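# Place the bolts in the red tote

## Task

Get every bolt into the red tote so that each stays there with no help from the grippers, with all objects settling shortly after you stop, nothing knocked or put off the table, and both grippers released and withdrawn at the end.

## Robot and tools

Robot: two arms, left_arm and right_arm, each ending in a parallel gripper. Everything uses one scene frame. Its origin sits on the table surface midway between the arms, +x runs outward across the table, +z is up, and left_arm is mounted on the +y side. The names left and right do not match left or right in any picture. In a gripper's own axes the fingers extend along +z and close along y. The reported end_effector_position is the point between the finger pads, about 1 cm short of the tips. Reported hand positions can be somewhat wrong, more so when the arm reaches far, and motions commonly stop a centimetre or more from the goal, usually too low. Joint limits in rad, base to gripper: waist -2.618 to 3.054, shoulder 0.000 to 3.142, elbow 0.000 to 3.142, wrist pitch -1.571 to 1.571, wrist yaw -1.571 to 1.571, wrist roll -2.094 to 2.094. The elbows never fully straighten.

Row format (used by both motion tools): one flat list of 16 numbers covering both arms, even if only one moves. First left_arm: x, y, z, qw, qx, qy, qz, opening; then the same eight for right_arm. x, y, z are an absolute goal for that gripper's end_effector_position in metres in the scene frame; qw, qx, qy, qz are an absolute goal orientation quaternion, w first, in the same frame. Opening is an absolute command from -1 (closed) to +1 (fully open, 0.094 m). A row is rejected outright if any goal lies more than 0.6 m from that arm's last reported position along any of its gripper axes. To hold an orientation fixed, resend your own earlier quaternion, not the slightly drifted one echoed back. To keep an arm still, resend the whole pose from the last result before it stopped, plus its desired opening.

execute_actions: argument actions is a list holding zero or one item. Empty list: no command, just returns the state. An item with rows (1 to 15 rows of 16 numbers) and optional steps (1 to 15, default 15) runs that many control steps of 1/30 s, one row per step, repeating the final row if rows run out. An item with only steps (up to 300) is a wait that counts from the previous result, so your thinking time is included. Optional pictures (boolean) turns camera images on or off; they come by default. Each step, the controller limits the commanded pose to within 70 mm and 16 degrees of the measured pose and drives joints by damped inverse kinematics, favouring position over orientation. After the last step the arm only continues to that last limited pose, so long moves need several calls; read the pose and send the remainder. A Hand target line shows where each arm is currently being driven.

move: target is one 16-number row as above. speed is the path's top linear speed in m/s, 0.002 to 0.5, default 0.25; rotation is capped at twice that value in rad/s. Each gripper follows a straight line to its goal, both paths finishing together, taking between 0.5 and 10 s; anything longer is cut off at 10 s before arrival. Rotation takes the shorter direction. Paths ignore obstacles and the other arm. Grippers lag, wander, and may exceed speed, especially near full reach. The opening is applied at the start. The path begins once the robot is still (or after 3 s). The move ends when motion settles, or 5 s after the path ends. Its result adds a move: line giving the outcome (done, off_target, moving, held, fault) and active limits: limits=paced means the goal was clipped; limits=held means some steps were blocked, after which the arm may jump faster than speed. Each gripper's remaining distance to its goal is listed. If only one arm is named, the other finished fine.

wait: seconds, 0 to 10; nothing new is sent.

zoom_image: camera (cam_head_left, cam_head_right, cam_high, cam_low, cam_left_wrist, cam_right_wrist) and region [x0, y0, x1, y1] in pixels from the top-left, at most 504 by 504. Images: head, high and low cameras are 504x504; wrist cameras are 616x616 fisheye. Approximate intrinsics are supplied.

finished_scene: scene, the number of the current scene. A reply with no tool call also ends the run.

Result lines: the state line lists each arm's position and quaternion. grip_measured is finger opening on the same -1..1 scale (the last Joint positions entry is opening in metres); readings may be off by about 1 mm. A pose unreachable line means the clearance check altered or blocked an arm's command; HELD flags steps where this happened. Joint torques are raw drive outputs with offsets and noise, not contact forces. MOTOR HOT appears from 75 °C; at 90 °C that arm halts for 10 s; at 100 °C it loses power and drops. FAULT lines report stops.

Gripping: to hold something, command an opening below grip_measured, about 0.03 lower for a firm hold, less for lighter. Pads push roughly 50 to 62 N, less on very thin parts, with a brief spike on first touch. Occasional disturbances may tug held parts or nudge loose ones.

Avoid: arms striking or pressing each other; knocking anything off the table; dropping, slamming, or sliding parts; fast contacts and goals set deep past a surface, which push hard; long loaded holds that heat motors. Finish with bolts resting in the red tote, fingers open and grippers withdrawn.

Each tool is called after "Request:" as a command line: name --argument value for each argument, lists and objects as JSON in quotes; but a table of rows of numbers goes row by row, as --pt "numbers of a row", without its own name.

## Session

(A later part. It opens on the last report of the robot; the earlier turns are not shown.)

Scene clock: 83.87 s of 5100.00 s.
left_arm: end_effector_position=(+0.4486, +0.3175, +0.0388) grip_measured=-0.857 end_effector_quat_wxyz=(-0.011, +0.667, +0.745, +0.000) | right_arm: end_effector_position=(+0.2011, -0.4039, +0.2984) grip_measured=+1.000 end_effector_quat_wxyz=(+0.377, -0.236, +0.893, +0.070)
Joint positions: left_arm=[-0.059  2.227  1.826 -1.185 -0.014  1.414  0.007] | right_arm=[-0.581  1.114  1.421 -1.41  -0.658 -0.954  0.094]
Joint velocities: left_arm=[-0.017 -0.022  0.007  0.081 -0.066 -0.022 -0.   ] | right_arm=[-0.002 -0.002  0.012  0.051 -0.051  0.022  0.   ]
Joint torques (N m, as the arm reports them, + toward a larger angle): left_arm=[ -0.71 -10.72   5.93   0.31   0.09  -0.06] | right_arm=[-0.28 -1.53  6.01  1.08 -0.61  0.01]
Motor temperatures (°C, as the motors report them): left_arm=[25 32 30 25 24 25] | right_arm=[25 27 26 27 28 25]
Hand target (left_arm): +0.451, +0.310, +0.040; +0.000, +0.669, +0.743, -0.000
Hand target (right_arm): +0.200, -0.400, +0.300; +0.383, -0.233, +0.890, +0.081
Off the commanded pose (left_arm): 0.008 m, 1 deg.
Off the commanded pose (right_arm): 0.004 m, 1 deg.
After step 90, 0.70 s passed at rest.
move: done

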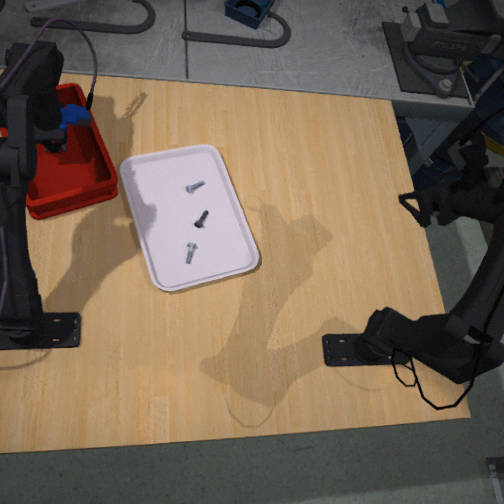

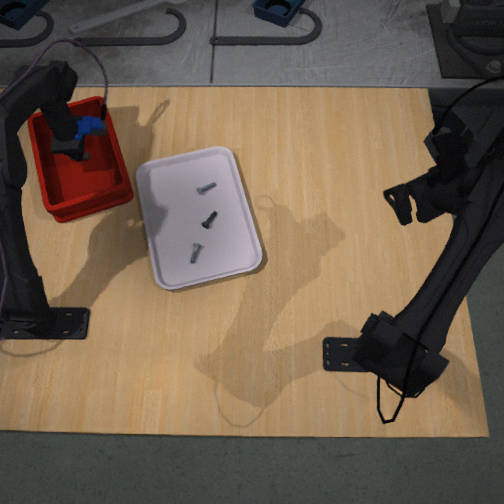

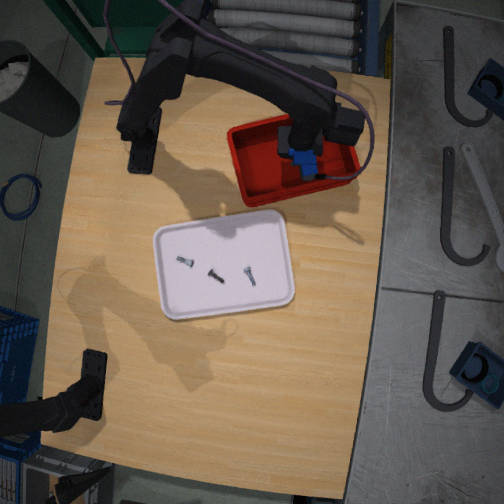

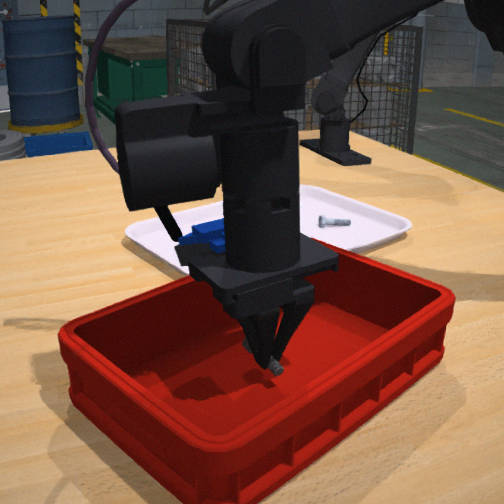

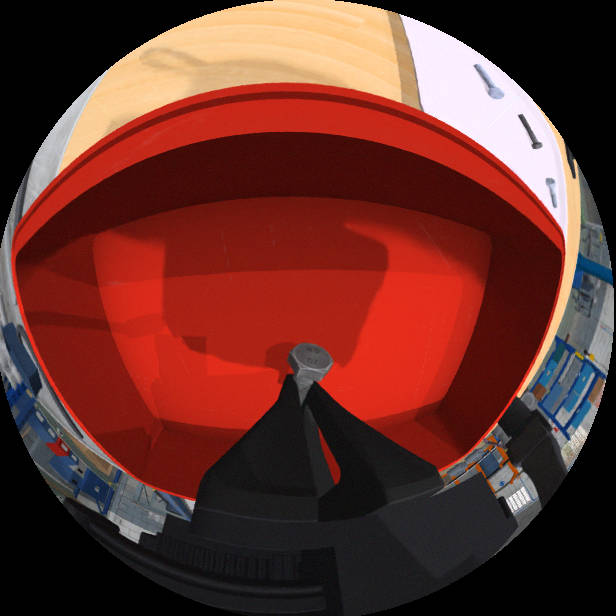

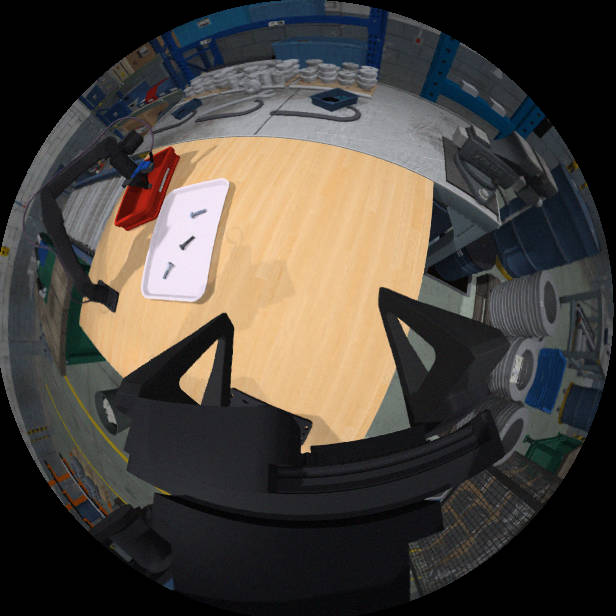

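Request:
move --target '[0.45,0.31,0.024,0,0.669,0.743,0,-0.88,0.2,-0.4,0.3,0.383,-0.233,0.89,0.081,1]' --speed 0.04

Request:
move --target '[0.45,0.31,0.024,0,0.669,0.743,0,-0.3,0.2,-0.4,0.3,0.383,-0.233,0.89,0.081,1]'

Request:
move --target '[0.44,0.29,0.14,0,0.669,0.743,0,-0.3,0.2,-0.4,0.3,0.383,-0.233,0.89,0.081,1]'

Request:
move --target '[0.40,0.1,0.14,0,0.53,0.848,0,-0.3,0.2,-0.4,0.3,0.383,-0.233,0.89,0.081,1]'

Request:
move --target '[0.385,-0.025,0.05,0,0.53,0.848,0,-0.3,0.2,-0.4,0.3,0.383,-0.233,0.89,0.081,1]' --speed 0.15

Scene clock: 92.43 s of 5100.00 s.
left_arm: end_effector_position=(+0.4494, +0.3175, +0.0273) grip_measured=-0.857 end_effector_quat_wxyz=(-0.006, +0.667, +0.745, +0.004) | right_arm: end_effector_position=(+0.2011, -0.4038, +0.2985) grip_measured=+1.000 end_effector_quat_wxyz=(+0.377, -0.236, +0.893, +0.070)
Joint positions: left_arm=[-0.059  2.227  1.779 -1.127 -0.014  1.413  0.007] | right_arm=[-0.581  1.114  1.421 -1.41  -0.659 -0.954  0.094]
Joint velocities: left_arm=[-0.017 -0.007 -0.012  0.051 -0.022  0.037 -0.001] | right_arm=[-0.002 -0.007 -0.002  0.051 -0.022 -0.051  0.   ]
Joint torques (N m, as the arm reports them, + toward a larger angle): left_arm=[ -0.77 -10.23   5.54   0.35   0.15  -0.06] | right_arm=[-0.36 -1.58  5.98  1.1  -0.59  0.02]
Motor temperatures (°C, as the motors report them): left_arm=[25 33 30 25 24 25] | right_arm=[25 27 26 27 28 25]
Hand target (left_arm): +0.450, +0.310, +0.024; -0.000, +0.669, +0.743, -0.000
Hand target (right_arm): +0.200, -0.400, +0.300; +0.383, -0.233, +0.890, +0.081
Off the commanded pose (left_arm): 0.008 m, 1 deg.
Off the commanded pose (right_arm): 0.004 m, 1 deg.
After step 90, 4.70 s passed at rest.
move: done

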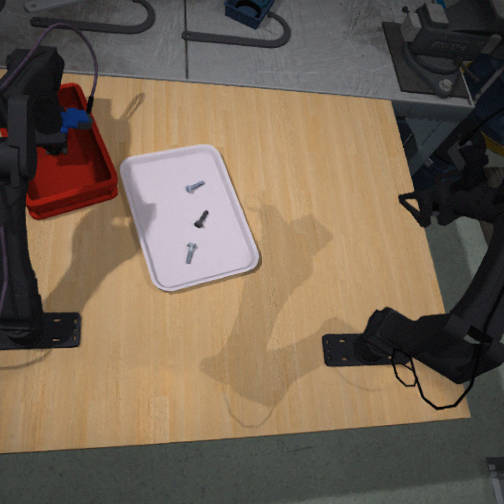

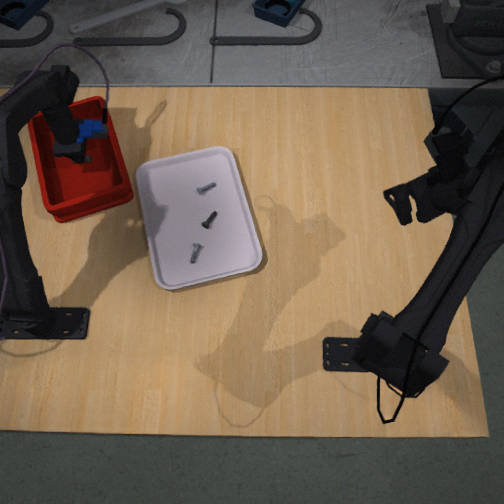

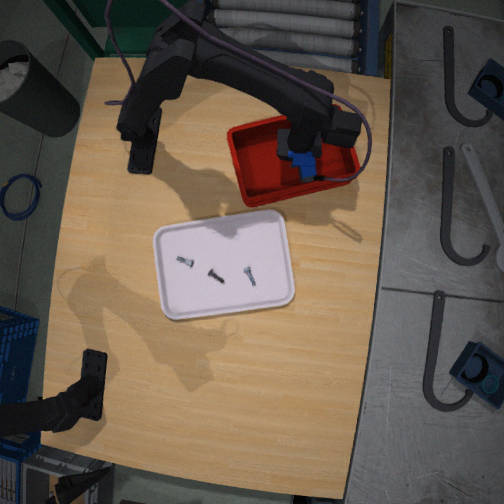

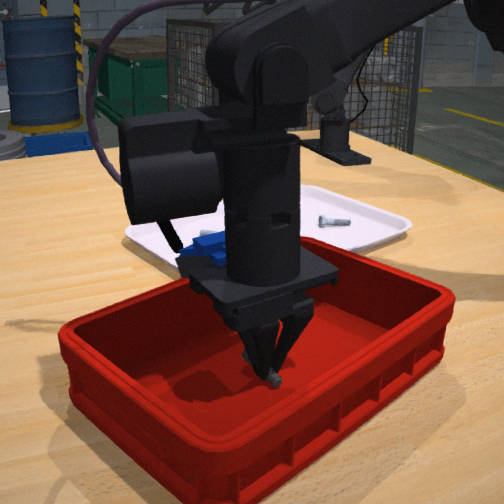

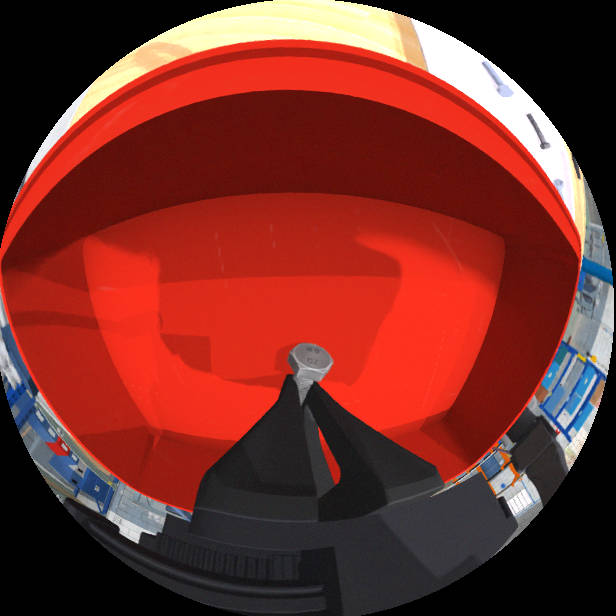

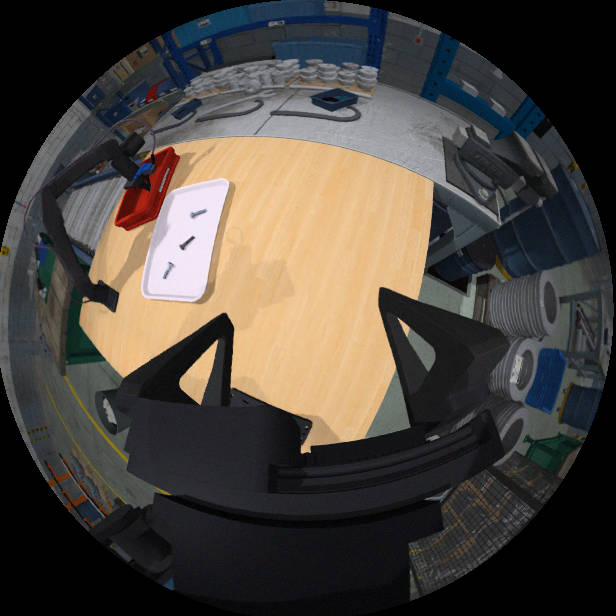

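Scene clock: 93.13 s of 5100.00 s.
left_arm: end_effector_position=(+0.4499, +0.3174, +0.0273) grip_measured=-0.303 end_effector_quat_wxyz=(-0.005, +0.667, +0.745, +0.005) | right_arm: end_effector_position=(+0.2011, -0.4039, +0.2984) grip_measured=+1.000 end_effector_quat_wxyz=(+0.377, -0.236, +0.893, +0.070)
Joint positions: left_arm=[-0.059  2.227  1.779 -1.125 -0.014  1.413  0.033] | right_arm=[-0.581  1.114  1.421 -1.41  -0.658 -0.954  0.094]
Joint velocities: left_arm=[-0.002  0.007  0.002  0.081  0.037 -0.022  0.001] | right_arm=[ 0.017 -0.007  0.002  0.022  0.095 -0.051  0.   ]
Joint torques (N m, as the arm reports them, + toward a larger angle): left_arm=[ -0.66 -10.28   5.67   0.4    0.11   0.03] | right_arm=[-0.32 -1.53  5.95  1.07 -0.6   0.03]
Motor temperatures (°C, as the motors report them): left_arm=[25 33 30 25 24 25] | right_arm=[25 27 26 27 28 25]
Hand target (left_arm): +0.450, +0.310, +0.024; +0.000, +0.669, +0.743, -0.000
Hand target (right_arm): +0.200, -0.400, +0.300; +0.383, -0.233, +0.890, +0.081
Off the commanded pose (left_arm): 0.008 m, 1 deg.
Off the commanded pose (right_arm): 0.004 m, 1 deg.
move: done

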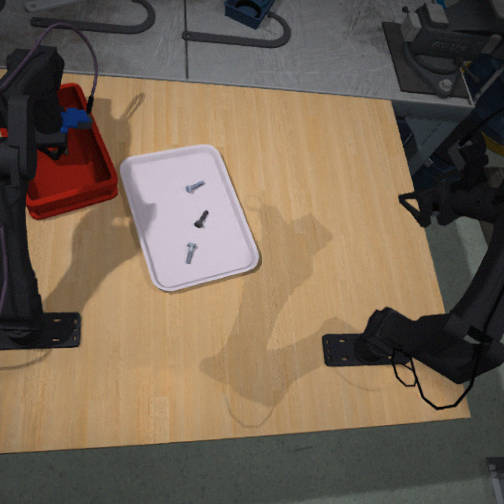

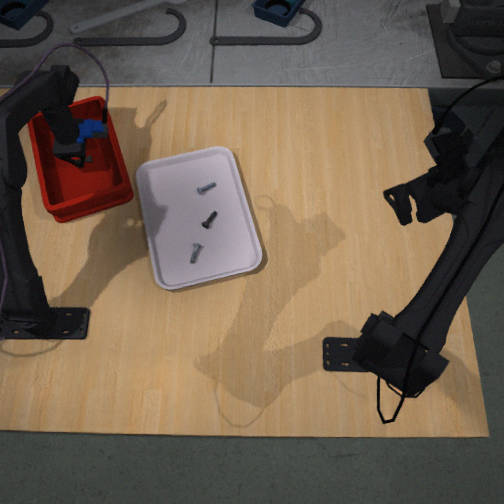

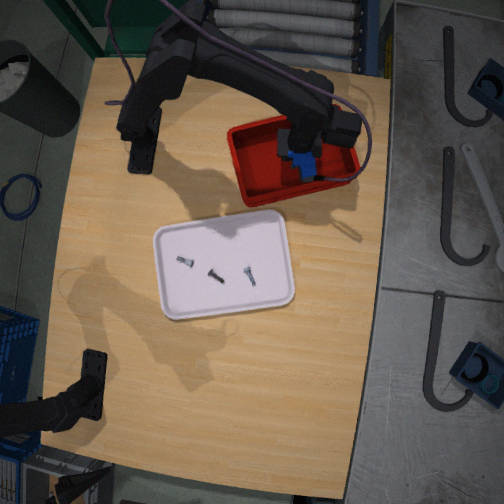

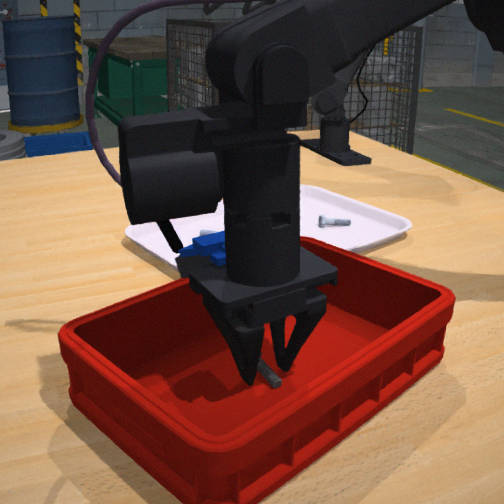

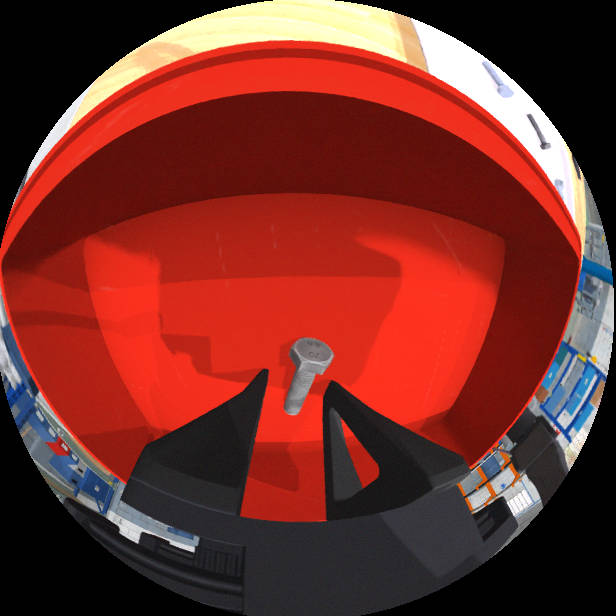

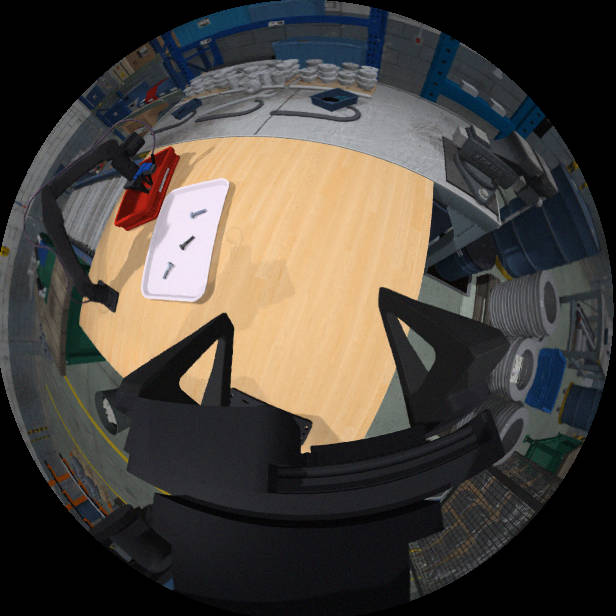

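Scene clock: 94.37 s of 5100.00 s.
left_arm: end_effector_position=(+0.4393, +0.2941, +0.1326) grip_measured=-0.303 end_effector_quat_wxyz=(-0.007, +0.669, +0.743, +0.002) | right_arm: end_effector_position=(+0.2011, -0.4039, +0.2984) grip_measured=+1.000 end_effector_quat_wxyz=(+0.377, -0.236, +0.893, +0.070)
Joint positions: left_arm=[-0.115  2.187  2.134 -1.526 -0.011  1.364  0.033] | right_arm=[-0.581  1.114  1.421 -1.41  -0.658 -0.954  0.094]
Joint velocities: left_arm=[-0.002 -0.012 -0.007  0.066 -0.022 -0.022 -0.   ] | right_arm=[-0.017  0.002  0.007 -0.081 -0.007  0.022  0.   ]
Joint torques (N m, as the arm reports them, + toward a larger angle): left_arm=[ -0.32 -10.27   8.52  -0.02   0.07  -0.01] | right_arm=[-0.31 -1.55  5.92  1.09 -0.61  0.  ]
Motor temperatures (°C, as the motors report them): left_arm=[25 33 30 25 24 25] | right_arm=[25 27 26 27 28 25]
Hand target (left_arm): +0.439, +0.290, +0.140; +0.001, +0.669, +0.743, -0.000
Hand target (right_arm): +0.200, -0.400, +0.300; +0.383, -0.233, +0.890, +0.081
Off the commanded pose (left_arm): 0.009 m, 1 deg.
Off the commanded pose (right_arm): 0.004 m, 1 deg.
move: done

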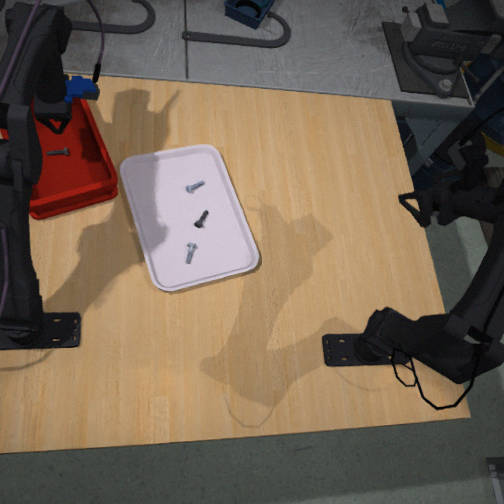

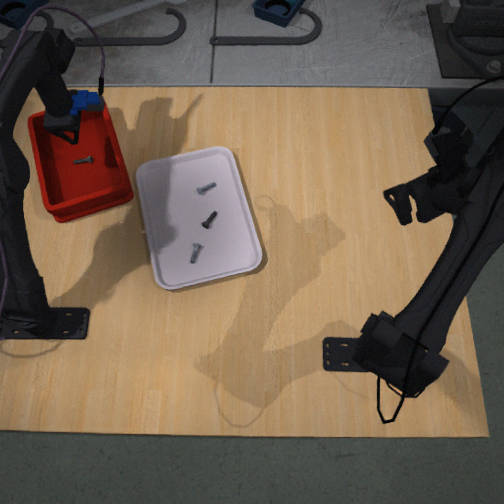

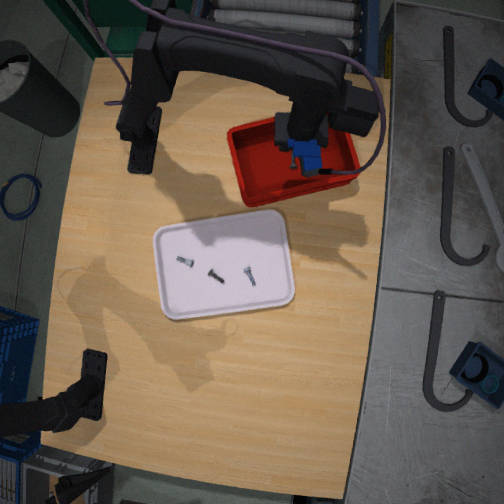

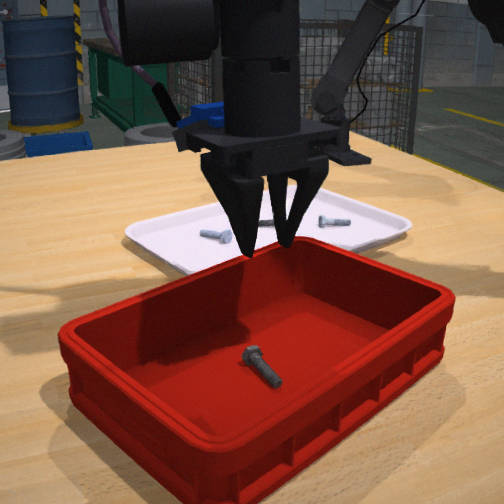

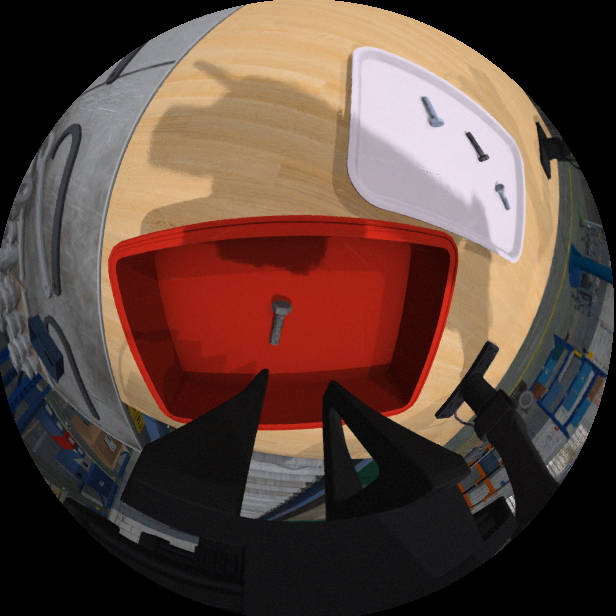

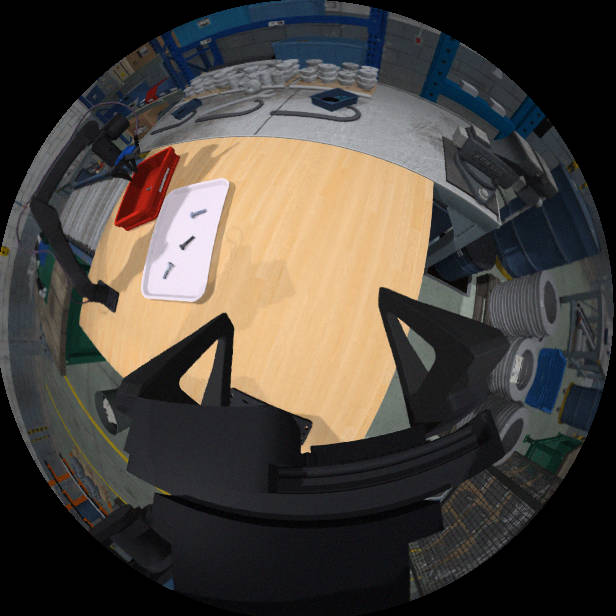

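Scene clock: 95.83 s of 5100.00 s.
left_arm: end_effector_position=(+0.3984, +0.0964, +0.1347) grip_measured=-0.303 end_effector_quat_wxyz=(+0.020, +0.537, +0.844, -0.002) | right_arm: end_effector_position=(+0.2011, -0.4038, +0.2985) grip_measured=+1.000 end_effector_quat_wxyz=(+0.377, -0.236, +0.893, +0.070)
Joint positions: left_arm=[-0.578  2.271  2.281 -1.541  0.004  0.569  0.033] | right_arm=[-0.581  1.114  1.421 -1.41  -0.659 -0.954  0.094]
Joint velocities: left_arm=[-0.017  0.002  0.002  0.022 -0.051  0.007 -0.001] | right_arm=[-0.002  0.012 -0.012 -0.007  0.007 -0.051  0.   ]
Joint torques (N m, as the arm reports them, + toward a larger angle): left_arm=[  0.52 -10.69   9.02   0.09   0.06  -0.04] | right_arm=[-0.33 -1.51  5.93  1.07 -0.6  -0.01]
Motor temperatures (°C, as the motors report them): left_arm=[25 33 30 25 24 25] | right_arm=[25 27 26 27 28 25]
Hand target (left_arm): +0.401, +0.098, +0.140; +0.024, +0.530, +0.848, -0.005
Hand target (right_arm): +0.200, -0.400, +0.300; +0.383, -0.233, +0.890, +0.081
Off the commanded pose (left_arm): 0.007 m, 2 deg.
Off the commanded pose (right_arm): 0.004 m, 1 deg.
joint sent to its limit (left arm) — the command would take joint 4 (wrist pitch) past its lower limit, so that joint was sent only as far as its limit.
move: done

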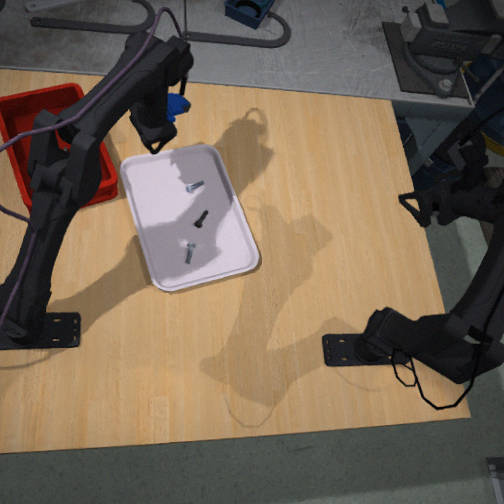

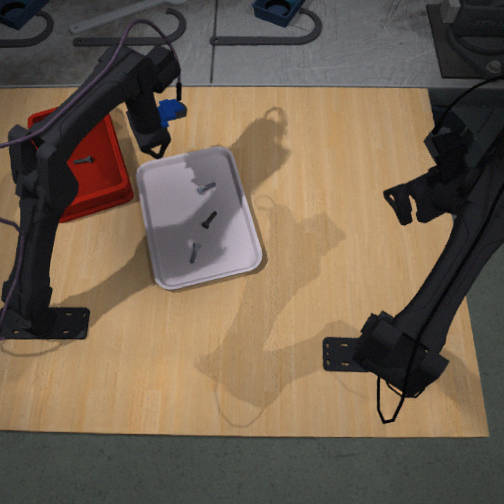

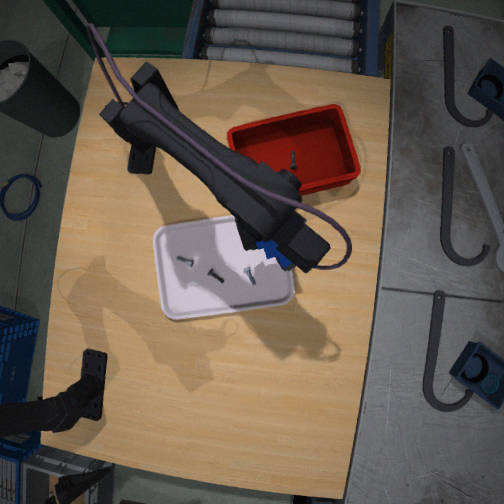

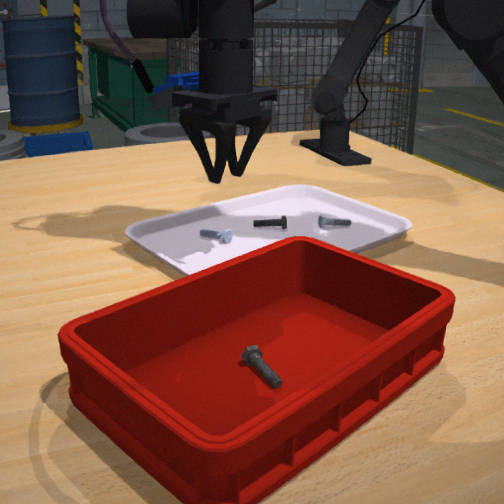

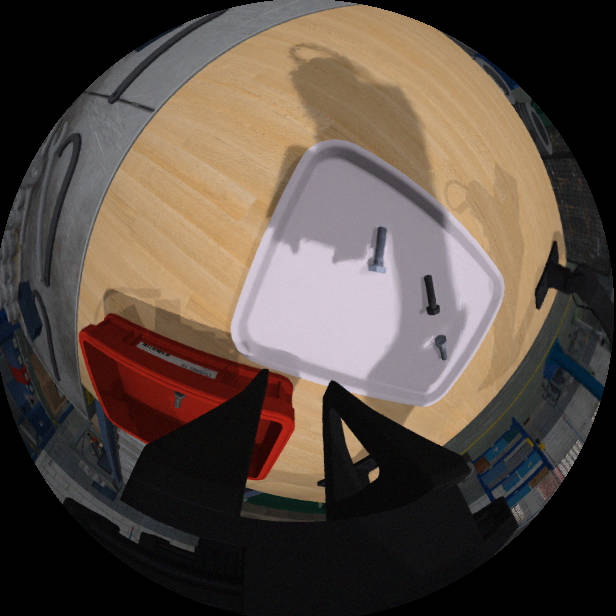

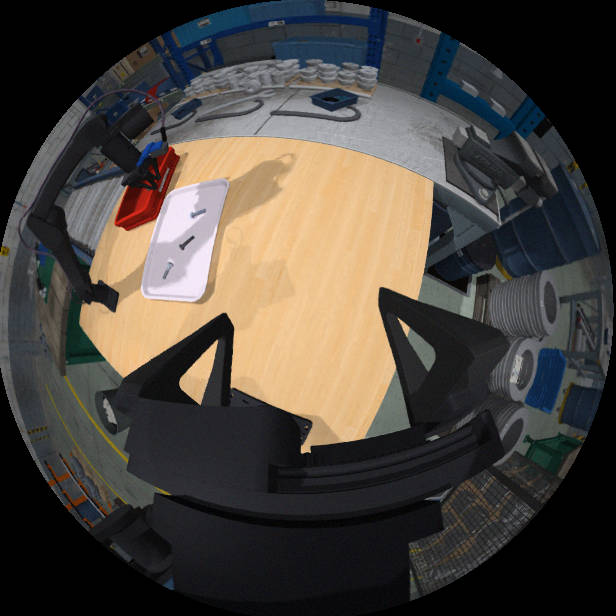

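Scene clock: 97.33 s of 5100.00 s.
left_arm: end_effector_position=(+0.3845, -0.0245, +0.0390) grip_measured=-0.303 end_effector_quat_wxyz=(+0.008, +0.533, +0.846, -0.004) | right_arm: end_effector_position=(+0.2011, -0.4039, +0.2984) grip_measured=+1.000 end_effector_quat_wxyz=(+0.377, -0.236, +0.893, +0.070)
Joint positions: left_arm=[-0.795  2.704  2.691 -1.541  0.004  0.342  0.033] | right_arm=[-0.581  1.114  1.421 -1.41  -0.658 -0.954  0.094]
Joint velocities: left_arm=[ 0.012  0.017 -0.012 -0.022 -0.051 -0.007  0.001] | right_arm=[-0.002 -0.002 -0.017 -0.007  0.051 -0.007  0.   ]
Joint torques (N m, as the arm reports them, + toward a larger angle): left_arm=[  0.26 -13.58   8.86   0.1    0.04  -0.01] | right_arm=[-0.3  -1.6   6.04  1.07 -0.6   0.  ]
Motor temperatures (°C, as the motors report them): left_arm=[25 33 30 25 24 25] | right_arm=[25 27 26 27 28 25]
Hand target (left_arm): +0.386, -0.026, +0.050; +0.017, +0.530, +0.848, -0.006
Hand target (right_arm): +0.200, -0.400, +0.300; +0.383, -0.233, +0.890, +0.081
Off the commanded pose (left_arm): 0.011 m, 1 deg.
Off the commanded pose (right_arm): 0.004 m, 1 deg.
joint sent to its limit (left arm) — the command would take joint 4 (wrist pitch) past its lower limit, so that joint was sent only as far as its limit.
move: off_target (left_arm)

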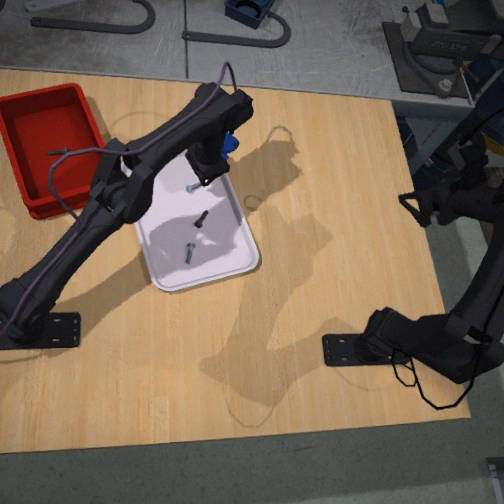

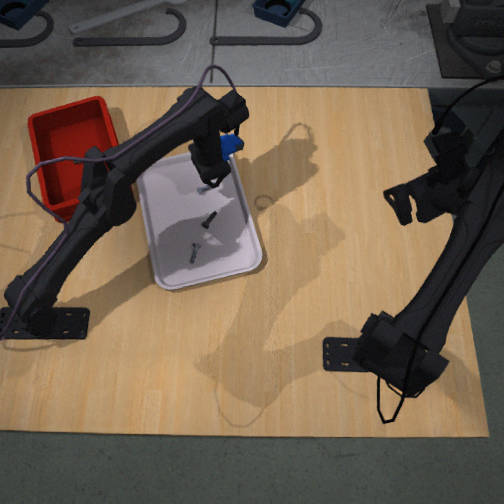

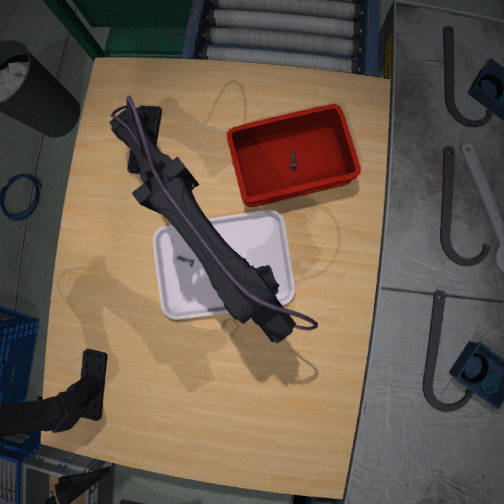

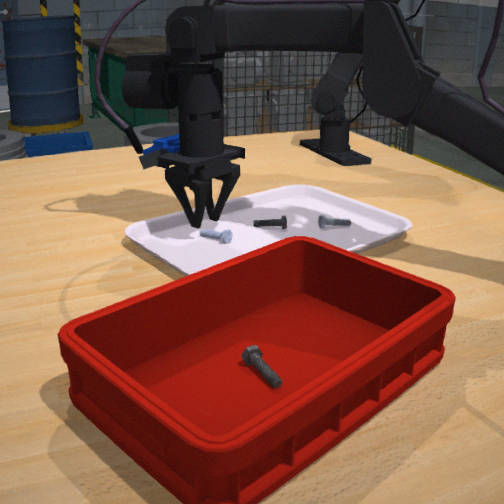

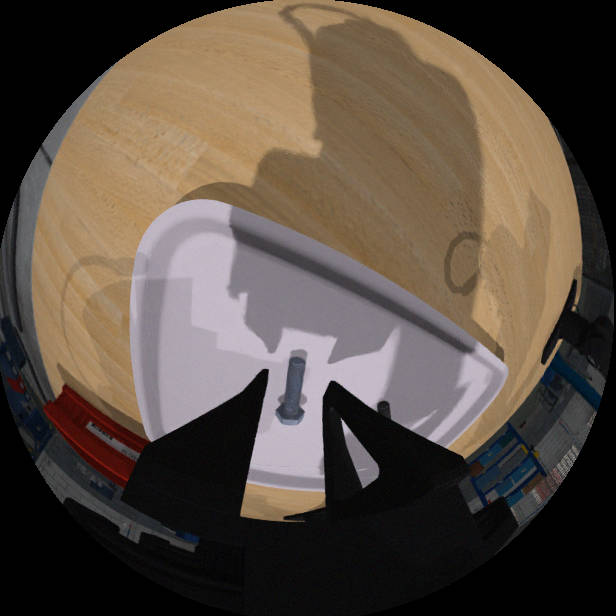

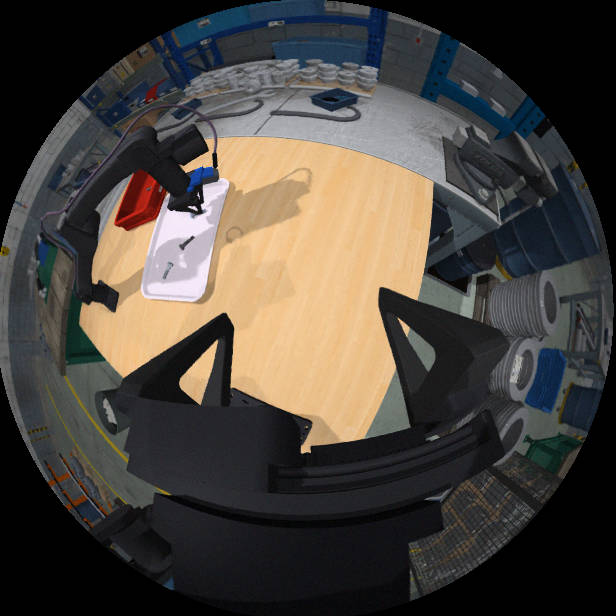

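Request:
move --target '[0.377,-0.006,0.03,0,0.53,0.848,0,-0.3,0.2,-0.4,0.3,0.383,-0.233,0.89,0.081,1]' --speed 0.03

Scene clock: 103.20 s of 5100.00 s.
left_arm: end_effector_position=(+0.3686, -0.0068, +0.0205) grip_measured=-0.303 end_effector_quat_wxyz=(-0.020, +0.532, +0.846, +0.003) | right_arm: end_effector_position=(+0.2011, -0.4039, +0.2984) grip_measured=+1.000 end_effector_quat_wxyz=(+0.377, -0.236, +0.893, +0.070)
Joint positions: left_arm=[-0.792  2.578  2.375 -1.407  0.002  0.344  0.033] | right_arm=[-0.581  1.114  1.421 -1.41  -0.658 -0.954  0.094]
Joint velocities: left_arm=[ 0.002 -0.007 -0.037  0.051 -0.007 -0.007 -0.   ] | right_arm=[-0.002  0.002 -0.017  0.051  0.007  0.007  0.   ]
Joint torques (N m, as the arm reports them, + toward a larger angle): left_arm=[  0.92 -14.77   5.17   0.33  -0.04   0.05] | right_arm=[-0.35 -1.54  6.04  1.06 -0.59  0.  ]
Motor temperatures (°C, as the motors report them): left_arm=[25 35 30 25 24 25] | right_arm=[25 27 26 27 28 25]
Hand target (left_arm): +0.377, -0.006, +0.030; -0.001, +0.530, +0.848, +0.000
Hand target (right_arm): +0.200, -0.400, +0.300; +0.383, -0.233, +0.890, +0.081
Off the commanded pose (left_arm): 0.013 m, 2 deg.
Off the commanded pose (right_arm): 0.004 m, 1 deg.
After step 90, 1.90 s passed at rest.
move: off_target (left_arm)

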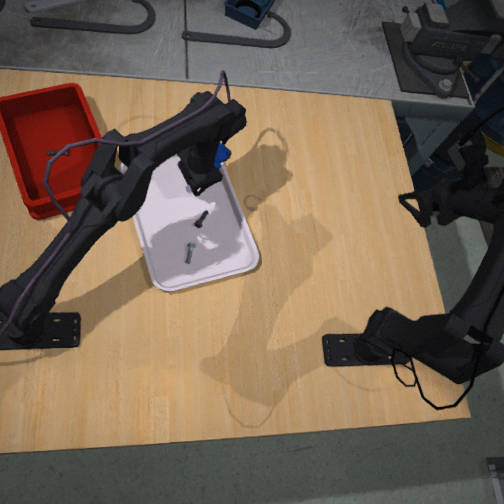

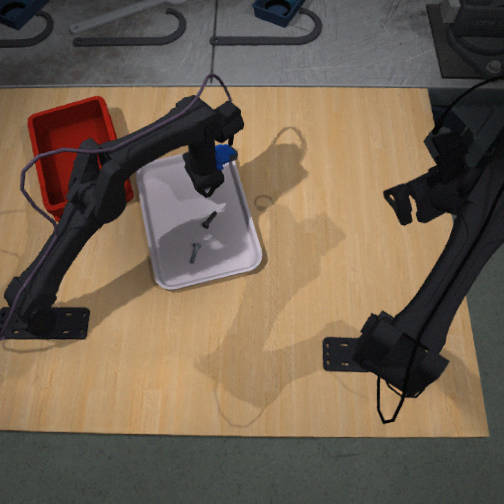

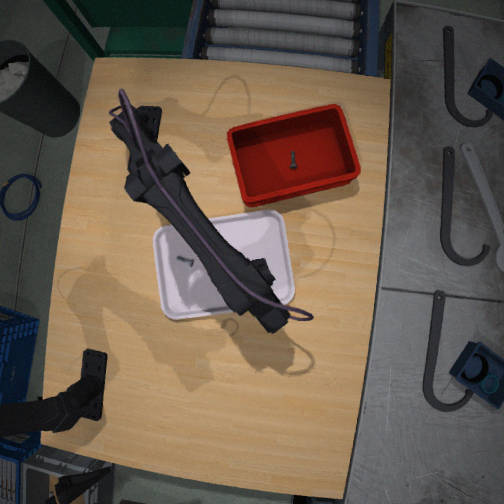

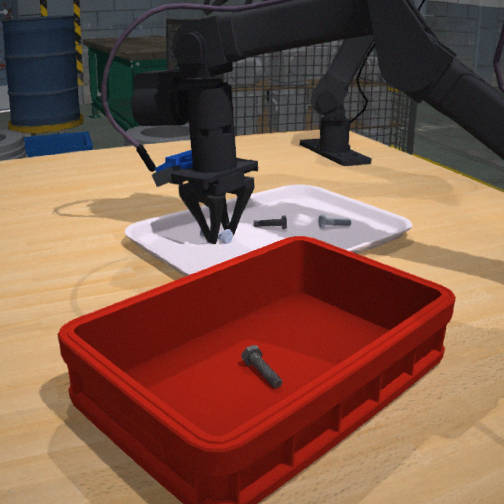

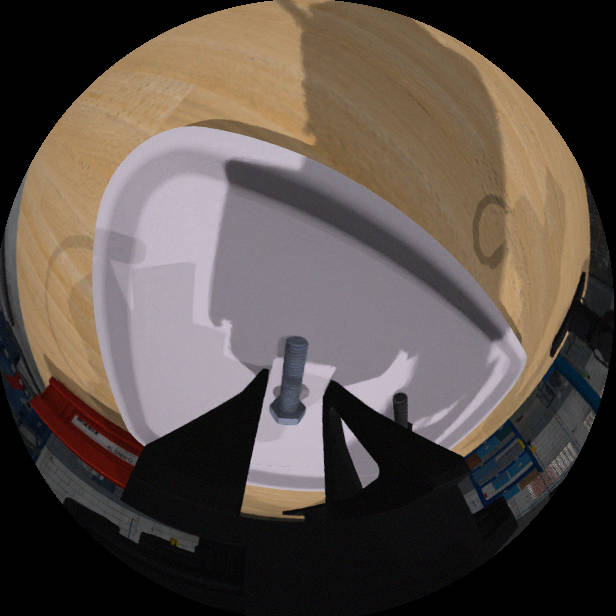

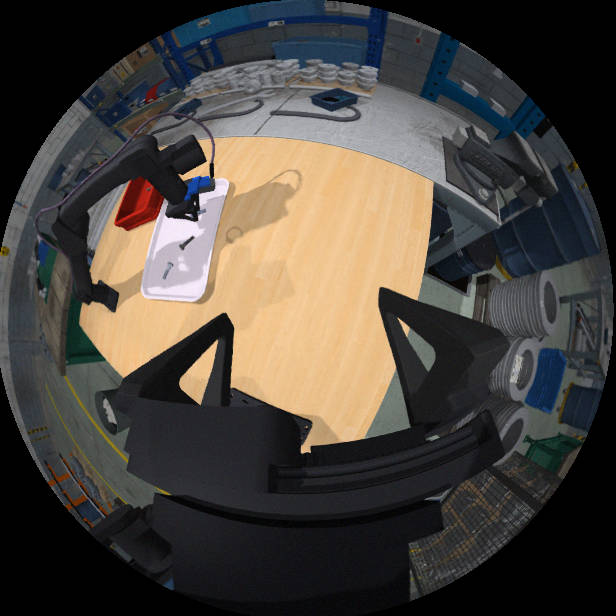

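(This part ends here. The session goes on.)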